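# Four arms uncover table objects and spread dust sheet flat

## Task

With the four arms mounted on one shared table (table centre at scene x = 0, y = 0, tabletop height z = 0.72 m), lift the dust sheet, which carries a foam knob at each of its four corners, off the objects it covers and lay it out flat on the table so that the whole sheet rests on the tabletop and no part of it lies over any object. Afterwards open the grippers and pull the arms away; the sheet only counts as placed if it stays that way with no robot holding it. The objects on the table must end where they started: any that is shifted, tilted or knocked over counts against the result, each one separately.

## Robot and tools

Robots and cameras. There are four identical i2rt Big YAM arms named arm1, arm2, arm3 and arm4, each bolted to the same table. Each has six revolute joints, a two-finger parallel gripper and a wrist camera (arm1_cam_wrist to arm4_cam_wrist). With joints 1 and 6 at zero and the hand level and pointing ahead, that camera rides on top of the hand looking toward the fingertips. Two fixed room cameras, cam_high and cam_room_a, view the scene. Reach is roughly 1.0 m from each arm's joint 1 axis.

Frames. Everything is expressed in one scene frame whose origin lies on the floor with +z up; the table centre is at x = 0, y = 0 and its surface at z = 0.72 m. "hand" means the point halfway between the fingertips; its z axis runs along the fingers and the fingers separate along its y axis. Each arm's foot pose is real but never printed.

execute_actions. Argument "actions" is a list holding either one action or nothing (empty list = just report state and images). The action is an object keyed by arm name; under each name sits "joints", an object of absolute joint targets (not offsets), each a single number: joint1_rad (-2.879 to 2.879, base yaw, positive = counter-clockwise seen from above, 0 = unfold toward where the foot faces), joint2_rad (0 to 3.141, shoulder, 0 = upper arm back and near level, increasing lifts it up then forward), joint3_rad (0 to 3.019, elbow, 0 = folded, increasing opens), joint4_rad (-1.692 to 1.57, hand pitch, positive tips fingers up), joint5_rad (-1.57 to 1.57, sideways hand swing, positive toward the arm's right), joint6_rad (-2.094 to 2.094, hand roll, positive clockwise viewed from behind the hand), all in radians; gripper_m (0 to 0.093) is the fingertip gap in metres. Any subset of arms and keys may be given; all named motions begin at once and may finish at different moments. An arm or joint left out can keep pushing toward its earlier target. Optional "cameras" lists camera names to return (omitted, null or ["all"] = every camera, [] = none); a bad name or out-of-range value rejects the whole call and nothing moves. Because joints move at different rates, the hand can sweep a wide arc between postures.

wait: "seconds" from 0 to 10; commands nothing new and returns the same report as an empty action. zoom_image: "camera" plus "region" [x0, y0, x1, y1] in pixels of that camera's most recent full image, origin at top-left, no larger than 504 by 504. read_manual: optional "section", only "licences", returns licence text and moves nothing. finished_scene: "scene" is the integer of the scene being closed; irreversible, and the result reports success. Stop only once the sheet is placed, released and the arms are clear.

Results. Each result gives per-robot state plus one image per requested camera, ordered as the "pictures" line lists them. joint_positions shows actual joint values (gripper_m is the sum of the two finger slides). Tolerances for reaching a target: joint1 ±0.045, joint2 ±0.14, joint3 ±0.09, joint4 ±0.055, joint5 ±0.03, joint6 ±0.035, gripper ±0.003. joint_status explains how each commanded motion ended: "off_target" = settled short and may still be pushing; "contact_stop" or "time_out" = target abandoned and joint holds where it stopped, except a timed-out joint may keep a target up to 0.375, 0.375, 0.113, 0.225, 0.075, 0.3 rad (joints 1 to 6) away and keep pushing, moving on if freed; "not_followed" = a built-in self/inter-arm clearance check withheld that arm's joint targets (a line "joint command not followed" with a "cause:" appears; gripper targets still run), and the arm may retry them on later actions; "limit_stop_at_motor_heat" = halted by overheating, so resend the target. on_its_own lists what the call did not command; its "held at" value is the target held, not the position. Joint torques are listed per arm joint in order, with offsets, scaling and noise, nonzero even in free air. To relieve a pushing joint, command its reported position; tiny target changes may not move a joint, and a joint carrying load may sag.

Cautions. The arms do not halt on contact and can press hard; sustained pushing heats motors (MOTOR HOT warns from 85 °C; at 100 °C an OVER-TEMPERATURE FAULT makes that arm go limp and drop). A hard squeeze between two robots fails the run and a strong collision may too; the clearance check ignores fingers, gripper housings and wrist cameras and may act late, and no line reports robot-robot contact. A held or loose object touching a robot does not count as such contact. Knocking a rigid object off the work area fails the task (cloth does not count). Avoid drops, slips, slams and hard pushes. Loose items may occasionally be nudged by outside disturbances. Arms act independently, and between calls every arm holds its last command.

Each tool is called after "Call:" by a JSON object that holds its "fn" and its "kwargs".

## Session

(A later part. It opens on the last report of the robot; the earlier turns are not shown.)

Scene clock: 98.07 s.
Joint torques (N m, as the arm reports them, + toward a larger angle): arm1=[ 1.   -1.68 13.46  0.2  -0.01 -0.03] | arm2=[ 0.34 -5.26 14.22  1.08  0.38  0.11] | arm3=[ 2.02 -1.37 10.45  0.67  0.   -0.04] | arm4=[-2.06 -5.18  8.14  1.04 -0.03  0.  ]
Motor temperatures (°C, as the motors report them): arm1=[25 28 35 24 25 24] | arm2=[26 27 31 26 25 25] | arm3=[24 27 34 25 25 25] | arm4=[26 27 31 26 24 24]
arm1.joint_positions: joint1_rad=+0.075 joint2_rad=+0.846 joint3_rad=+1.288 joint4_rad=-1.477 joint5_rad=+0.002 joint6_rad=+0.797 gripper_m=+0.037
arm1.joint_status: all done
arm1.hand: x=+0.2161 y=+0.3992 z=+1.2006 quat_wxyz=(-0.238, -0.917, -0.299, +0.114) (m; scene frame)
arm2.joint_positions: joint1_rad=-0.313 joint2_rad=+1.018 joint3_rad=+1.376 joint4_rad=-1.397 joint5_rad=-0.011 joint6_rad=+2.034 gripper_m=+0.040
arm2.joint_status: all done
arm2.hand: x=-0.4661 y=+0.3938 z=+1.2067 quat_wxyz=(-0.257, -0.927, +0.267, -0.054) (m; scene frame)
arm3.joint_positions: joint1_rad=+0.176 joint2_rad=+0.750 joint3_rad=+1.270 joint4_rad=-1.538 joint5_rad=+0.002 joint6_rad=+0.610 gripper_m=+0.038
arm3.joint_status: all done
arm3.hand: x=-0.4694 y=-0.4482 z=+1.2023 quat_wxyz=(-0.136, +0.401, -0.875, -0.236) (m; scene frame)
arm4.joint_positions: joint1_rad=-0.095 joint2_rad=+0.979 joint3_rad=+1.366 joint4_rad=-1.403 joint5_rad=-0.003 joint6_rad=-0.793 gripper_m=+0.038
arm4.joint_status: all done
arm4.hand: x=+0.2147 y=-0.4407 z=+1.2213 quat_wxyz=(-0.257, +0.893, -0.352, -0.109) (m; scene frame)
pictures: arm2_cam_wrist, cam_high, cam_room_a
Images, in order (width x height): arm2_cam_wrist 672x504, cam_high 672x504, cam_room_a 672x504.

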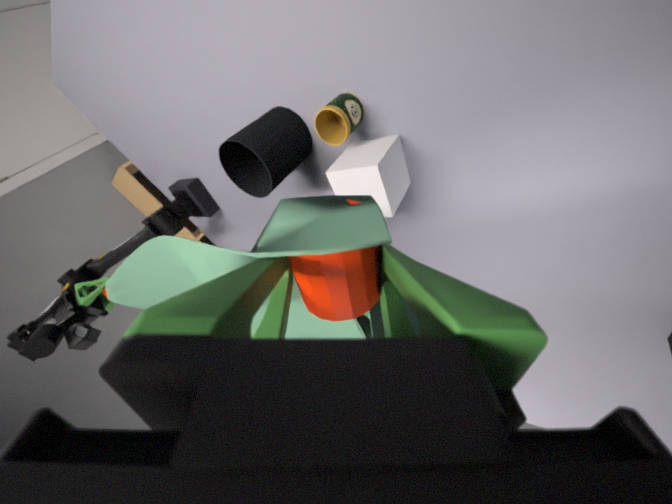

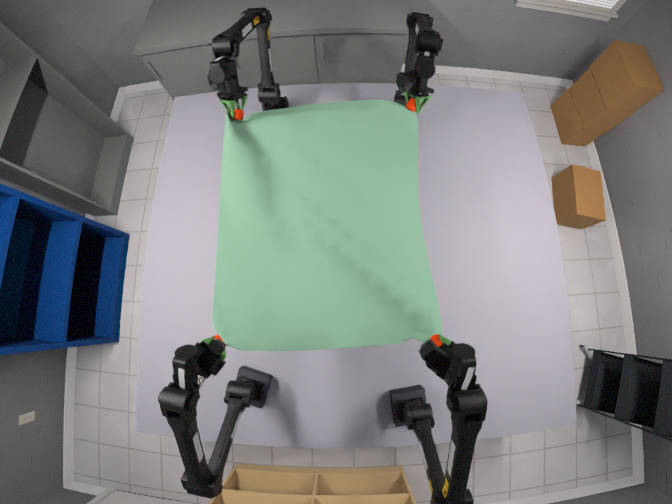

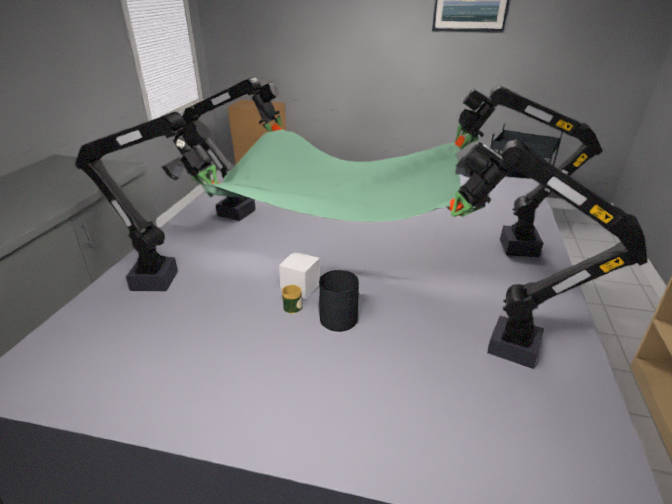

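Call:
{"fn": "execute_actions", "kwargs": {"actions": [{"arm1":{"joints":{"joint1_rad":1.2,"joint2_rad":1.41,"joint3_rad":1.17,"joint4_rad":-0.81,"joint6_rad":1.77}},"arm2":{"joints":{"joint1_rad":0.644,"joint2_rad":1.49,"joint3_rad":1.25,"joint4_rad":-0.78}},"arm3":{"joints":{"joint1_rad":-0.831,"joint2_rad":1.435,"joint3_rad":1.2,"joint4_rad":-0.81,"joint6_rad":-0.3}},"arm4":{"joints":{"joint1_rad":-1.06,"joint2_rad":1.545,"joint3_rad":1.31,"joint4_rad":-0.82,"joint6_rad":-1.74}}}], "cameras": []}}

Call:
{"fn": "execute_actions", "kwargs": {"actions": [{"arm1":{"joints":{"joint1_rad":1.26,"joint2_rad":1.97,"joint3_rad":1.28,"joint4_rad":-0.87}},"arm2":{"joints":{"joint2_rad":2.03,"joint3_rad":1.36,"joint4_rad":-0.88}},"arm3":{"joints":{"joint2_rad":1.98,"joint3_rad":1.31,"joint4_rad":-1.0}},"arm4":{"joints":{"joint2_rad":2.085,"joint3_rad":1.47,"joint4_rad":-0.95}}}], "cameras": ["cam_high","cam_room_a"]}}

Call:
{"fn": "zoom_image", "kwargs": {"camera": "cam_high", "region": [300, 130, 560, 370]}}

Scene clock: 112.63 s.
Joint torques (N m, as the arm reports them, + toward a larger angle): arm1=[  0.27 -14.14  10.39   1.2    0.04   0.06] | arm2=[  0.16 -16.74  11.95   2.45   0.13   0.1 ] | arm3=[  3.46 -13.15  10.3    1.71  -0.08  -0.04] | arm4=[ -0.83 -14.96   8.42   2.65   0.     0.04]
Motor temperatures (°C, as the motors report them): arm1=[25 27 35 24 25 24] | arm2=[26 27 32 26 25 25] | arm3=[24 27 34 25 25 25] | arm4=[26 27 30 26 24 24]
arm1.joint_positions: joint1_rad=+1.193 joint2_rad=+1.432 joint3_rad=+1.174 joint4_rad=-0.829 joint5_rad=+0.002 joint6_rad=+1.766 gripper_m=+0.037
arm1.joint_status: all done
arm1.hand: x=+0.6905 y=+0.3970 z=+0.9926 quat_wxyz=(-0.201, -0.897, -0.369, -0.135) (m; scene frame)
arm2.joint_positions: joint1_rad=+0.652 joint2_rad=+1.510 joint3_rad=+1.244 joint4_rad=-0.794 joint5_rad=-0.003 joint6_rad=+2.036 gripper_m=+0.040
arm2.joint_status: all done
arm2.hand: x=-0.0080 y=+0.3950 z=+0.9951 quat_wxyz=(-0.198, -0.948, -0.193, -0.158) (m; scene frame)
arm3.joint_positions: joint1_rad=-0.836 joint2_rad=+1.455 joint3_rad=+1.190 joint4_rad=-0.827 joint5_rad=+0.001 joint6_rad=-0.292 gripper_m=+0.038
arm3.joint_status: all done
arm3.hand: x=-0.0234 y=-0.4656 z=+0.9767 quat_wxyz=(-0.233, +0.356, -0.904, -0.019) (m; scene frame)
arm4.joint_positions: joint1_rad=-1.060 joint2_rad=+1.567 joint3_rad=+1.301 joint4_rad=-0.850 joint5_rad=-0.005 joint6_rad=-1.736 gripper_m=+0.038
arm4.joint_status: all done
arm4.hand: x=+0.6801 y=-0.4545 z=+0.9928 quat_wxyz=(-0.199, +0.901, -0.368, +0.116) (m; scene frame)
pictures: none
No camera images: the call's "cameras" was empty. Leave "cameras" out to get every camera's image.

Scene clock: 114.00 s.
Joint torques (N m, as the arm reports them, + toward a larger angle): arm1=[  1.31 -17.67  10.07  -0.29   0.01  -0.01] | arm2=[ -0.15 -20.76   9.     0.02   0.17   0.13] | arm3=[  2.66 -16.97   7.51  -0.36  -0.12   0.  ] | arm4=[ -1.   -18.21   7.21   0.12  -0.21  -0.01]
Motor temperatures (°C, as the motors report them): arm1=[25 28 35 24 25 24] | arm2=[26 27 32 26 25 25] | arm3=[24 27 34 25 25 25] | arm4=[26 27 30 26 24 24]
arm1.joint_positions: joint1_rad=+1.243 joint2_rad=+1.980 joint3_rad=+1.246 joint4_rad=-0.870 joint5_rad=+0.003 joint6_rad=+1.773 gripper_m=+0.037
arm1.joint_status: all done
arm1.hand: x=+0.6975 y=+0.4244 z=+0.7425 quat_wxyz=(+0.011, -0.916, -0.401, +0.008) (m; scene frame)
arm2.joint_positions: joint1_rad=+0.652 joint2_rad=+2.031 joint3_rad=+1.356 joint4_rad=-0.861 joint5_rad=-0.004 joint6_rad=+2.036 gripper_m=+0.040
arm2.joint_status: all done
arm2.hand: x=-0.0054 y=+0.3934 z=+0.7529 quat_wxyz=(-0.013, -0.980, -0.199, -0.014) (m; scene frame)
arm3.joint_positions: joint1_rad=-0.836 joint2_rad=+1.983 joint3_rad=+1.299 joint4_rad=-0.991 joint5_rad=+0.003 joint6_rad=-0.294 gripper_m=+0.038
arm3.joint_status: all done
arm3.hand: x=-0.0436 y=-0.4759 z=+0.7449 quat_wxyz=(+0.055, +0.367, -0.928, +0.006) (m; scene frame)
arm4.joint_positions: joint1_rad=-1.060 joint2_rad=+2.092 joint3_rad=+1.449 joint4_rad=-0.939 joint5_rad=+0.000 joint6_rad=-1.737 gripper_m=+0.038
arm4.joint_status: all done
arm4.hand: x=+0.6874 y=-0.4483 z=+0.7550 quat_wxyz=(-0.001, +0.926, -0.377, -0.003) (m; scene frame)
pictures: cam_high, cam_room_a
Images, in order (width x height): cam_high 672x504, cam_room_a 672x504.

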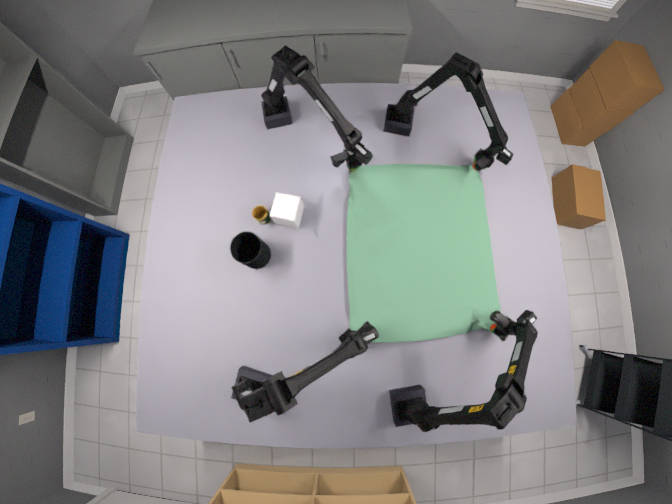

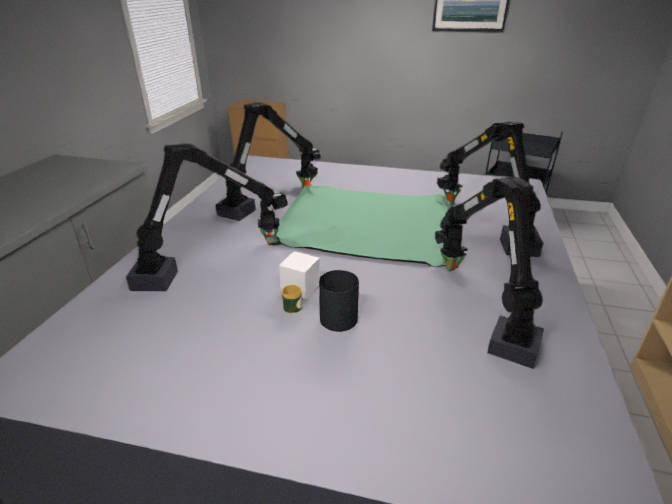

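Region (300, 130, 560, 370) of cam_high's 672x504 image, scaled by 1.938, with more detail than that image has; it fills the top 465 rows of this view, and the rest is white.

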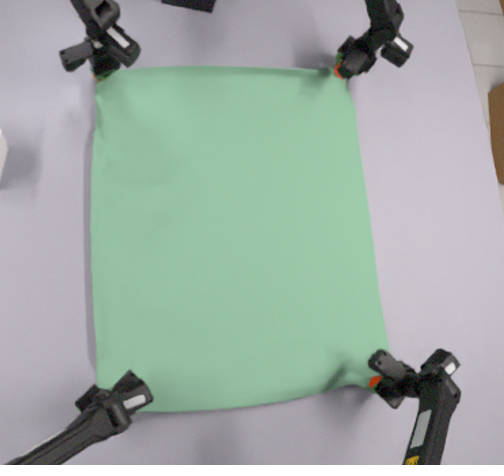

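Corner 4 needs pulling out further.

Call:
{"fn": "execute_actions", "kwargs": {"actions": [{"arm4":{"joints":{"joint1_rad":-1.14,"joint4_rad":-0.88}},"arm1":{"joints":{"joint4_rad":-0.79}}}], "cameras": []}}

Call:
{"fn": "execute_actions", "kwargs": {"actions": [{"arm1":{"joints":{"gripper_m":0.093}},"arm2":{"joints":{"gripper_m":0.093}},"arm3":{"joints":{"gripper_m":0.093}},"arm4":{"joints":{"gripper_m":0.093}}}], "cameras": []}}

Call:
{"fn": "execute_actions", "kwargs": {"actions": [{"arm1":{"joints":{"joint2_rad":1.0}},"arm2":{"joints":{"joint2_rad":1.0}},"arm3":{"joints":{"joint2_rad":1.0}},"arm4":{"joints":{"joint2_rad":1.0}}}], "cameras": ["cam_high"]}}

Call:
{"fn": "zoom_image", "kwargs": {"camera": "cam_high", "region": [300, 130, 560, 370]}}

Scene clock: 122.57 s.
Joint torques (N m, as the arm reports them, + toward a larger angle): arm1=[  0.3  -17.88  10.11   1.04   0.    -0.04] | arm2=[  0.11 -20.86   8.98   0.     0.22   0.13] | arm3=[  1.86 -15.96   7.65  -0.32  -0.13   0.03] | arm4=[ -2.31 -18.41   7.32   1.72   0.11   0.09]
Motor temperatures (°C, as the motors report them): arm1=[25 29 34 24 25 24] | arm2=[26 28 31 26 25 25] | arm3=[24 28 33 25 25 25] | arm4=[26 27 30 26 24 24]
arm1.joint_positions: joint1_rad=+1.243 joint2_rad=+1.980 joint3_rad=+1.246 joint4_rad=-0.819 joint5_rad=+0.004 joint6_rad=+1.778 gripper_m=+0.037
arm1.joint_status: all done
arm1.hand: x=+0.7082 y=+0.4178 z=+0.7424 quat_wxyz=(-0.010, -0.917, -0.399, -0.007) (m; scene frame)
arm2.joint_positions: joint1_rad=+0.652 joint2_rad=+2.031 joint3_rad=+1.356 joint4_rad=-0.861 joint5_rad=-0.006 joint6_rad=+2.036 gripper_m=+0.040
arm2.joint_status: not commanded
arm2.hand: x=-0.0053 y=+0.3936 z=+0.7529 quat_wxyz=(-0.013, -0.980, -0.199, -0.014) (m; scene frame)
arm3.joint_positions: joint1_rad=-0.836 joint2_rad=+1.983 joint3_rad=+1.299 joint4_rad=-0.991 joint5_rad=+0.003 joint6_rad=-0.294 gripper_m=+0.038
arm3.joint_status: not commanded
arm3.hand: x=-0.0436 y=-0.4759 z=+0.7449 quat_wxyz=(+0.055, +0.367, -0.928, +0.006) (m; scene frame)
arm4.joint_positions: joint1_rad=-1.121 joint2_rad=+2.092 joint3_rad=+1.449 joint4_rad=-0.908 joint5_rad=-0.008 joint6_rad=-1.749 gripper_m=+0.038
arm4.joint_status: all done
arm4.hand: x=+0.7128 y=-0.4717 z=+0.7548 quat_wxyz=(-0.016, +0.916, -0.400, +0.001) (m; scene frame)
pictures: none
No camera images: the call's "cameras" was empty. Leave "cameras" out to get every camera's image.

Scene clock: 123.23 s.
Joint torques (N m, as the arm reports them, + toward a larger angle): arm1=[  1.21 -17.6   10.38   0.38   0.02  -0.06] | arm2=[  0.12 -20.77   8.98   0.23   0.12   0.13] | arm3=[  2.37 -16.61   7.49  -0.3   -0.16   0.01] | arm4=[ -1.83 -18.57   7.36   1.33  -0.09   0.1 ]
Motor temperatures (°C, as the motors report them): arm1=[25 29 34 24 25 24] | arm2=[26 28 31 26 25 25] | arm3=[24 28 33 25 25 25] | arm4=[26 27 30 26 24 24]
arm1.joint_positions: joint1_rad=+1.245 joint2_rad=+1.980 joint3_rad=+1.246 joint4_rad=-0.803 joint5_rad=+0.002 joint6_rad=+1.777 gripper_m=+0.093
arm1.joint_status: all done
arm1.hand: x=+0.7121 y=+0.4165 z=+0.7426 quat_wxyz=(-0.016, -0.916, -0.400, -0.012) (m; scene frame)
arm2.joint_positions: joint1_rad=+0.652 joint2_rad=+2.030 joint3_rad=+1.356 joint4_rad=-0.866 joint5_rad=-0.003 joint6_rad=+2.037 gripper_m=+0.093
arm2.joint_status: all done
arm2.hand: x=-0.0067 y=+0.3938 z=+0.7531 quat_wxyz=(-0.012, -0.980, -0.198, -0.012) (m; scene frame)
arm3.joint_positions: joint1_rad=-0.836 joint2_rad=+1.983 joint3_rad=+1.299 joint4_rad=-0.991 joint5_rad=+0.003 joint6_rad=-0.294 gripper_m=+0.093
arm3.joint_status: all done
arm3.hand: x=-0.0436 y=-0.4759 z=+0.7449 quat_wxyz=(+0.055, +0.367, -0.928, +0.006) (m; scene frame)
arm4.joint_positions: joint1_rad=-1.124 joint2_rad=+2.092 joint3_rad=+1.449 joint4_rad=-0.896 joint5_rad=-0.003 joint6_rad=-1.749 gripper_m=+0.093
arm4.joint_status: all done
arm4.hand: x=+0.7165 y=-0.4725 z=+0.7549 quat_wxyz=(-0.019, +0.916, -0.401, +0.007) (m; scene frame)
pictures: none
No camera images: the call's "cameras" was empty. Leave "cameras" out to get every camera's image.

Scene clock: 125.03 s.
Joint torques (N m, as the arm reports them, + toward a larger angle): arm1=[ 1.2  -4.09 14.19  1.6  -0.07 -0.13] | arm2=[ 0.1  -3.71 12.32  2.    0.06  0.05] | arm3=[ 2.18 -5.21 10.84  1.13 -0.14  0.06] | arm4=[-1.99 -5.04  9.46  2.79 -0.05  0.18]
Motor temperatures (°C, as the motors report them): arm1=[25 29 34 24 25 24] | arm2=[26 28 31 26 25 25] | arm3=[24 28 33 25 25 25] | arm4=[26 27 30 26 24 24]
arm1.joint_positions: joint1_rad=+1.245 joint2_rad=+0.981 joint3_rad=+1.246 joint4_rad=-0.798 joint5_rad=+0.002 joint6_rad=+1.776 gripper_m=+0.093
arm1.joint_status: all done
arm1.hand: x=+0.6411 y=+0.4569 z=+1.2504 quat_wxyz=(-0.406, -0.795, -0.346, -0.289) (m; scene frame)
arm2.joint_positions: joint1_rad=+0.652 joint2_rad=+0.982 joint3_rad=+1.354 joint4_rad=-0.867 joint5_rad=-0.002 joint6_rad=+2.037 gripper_m=+0.093
arm2.joint_status: all done
arm2.hand: x=-0.0965 y=+0.4695 z=+1.3021 quat_wxyz=(-0.403, -0.841, -0.170, -0.318) (m; scene frame)
arm3.joint_positions: joint1_rad=-0.836 joint2_rad=+0.988 joint3_rad=+1.297 joint4_rad=-0.991 joint5_rad=+0.003 joint6_rad=-0.294 gripper_m=+0.093
arm3.joint_status: all done
arm3.hand: x=-0.1135 y=-0.5109 z=+1.2260 quat_wxyz=(-0.425, +0.332, -0.841, -0.034) (m; scene frame)
arm4.joint_positions: joint1_rad=-1.124 joint2_rad=+0.995 joint3_rad=+1.449 joint4_rad=-0.891 joint5_rad=-0.003 joint6_rad=-1.749 gripper_m=+0.093
arm4.joint_status: all done
arm4.hand: x=+0.5929 y=-0.5564 z=+1.3522 quat_wxyz=(-0.451, +0.770, -0.339, +0.298) (m; scene frame)
pictures: cam_high
Images, in order (width x height): cam_high 672x504.

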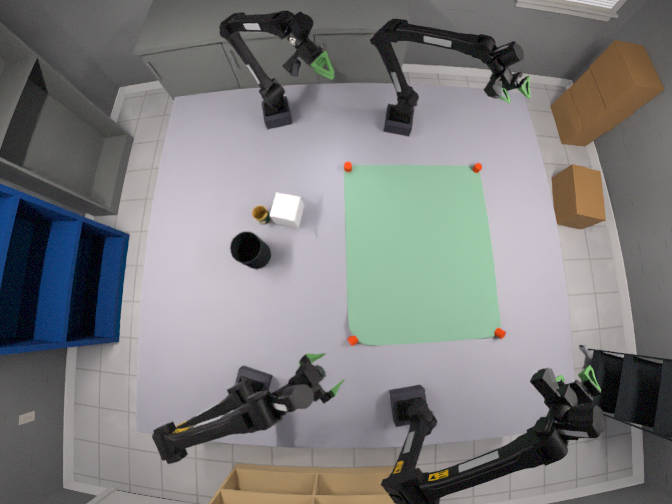

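Region (300, 130, 560, 370) of cam_high's 672x504 image, scaled by 1.938, with more detail than that image has; it fills the top 465 rows of this view, and the rest is white.

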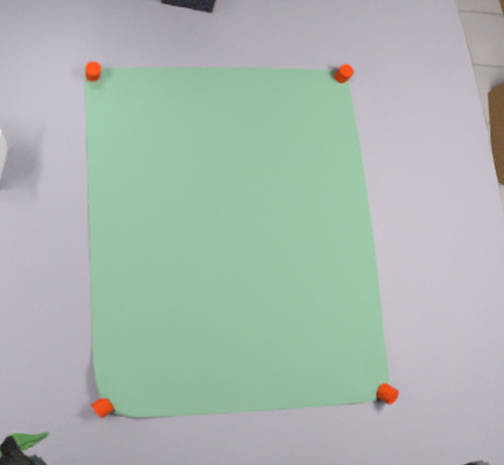

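Call:
{"fn": "finished_scene", "kwargs": {"scene": 2}}

The scene is finished: the task was done.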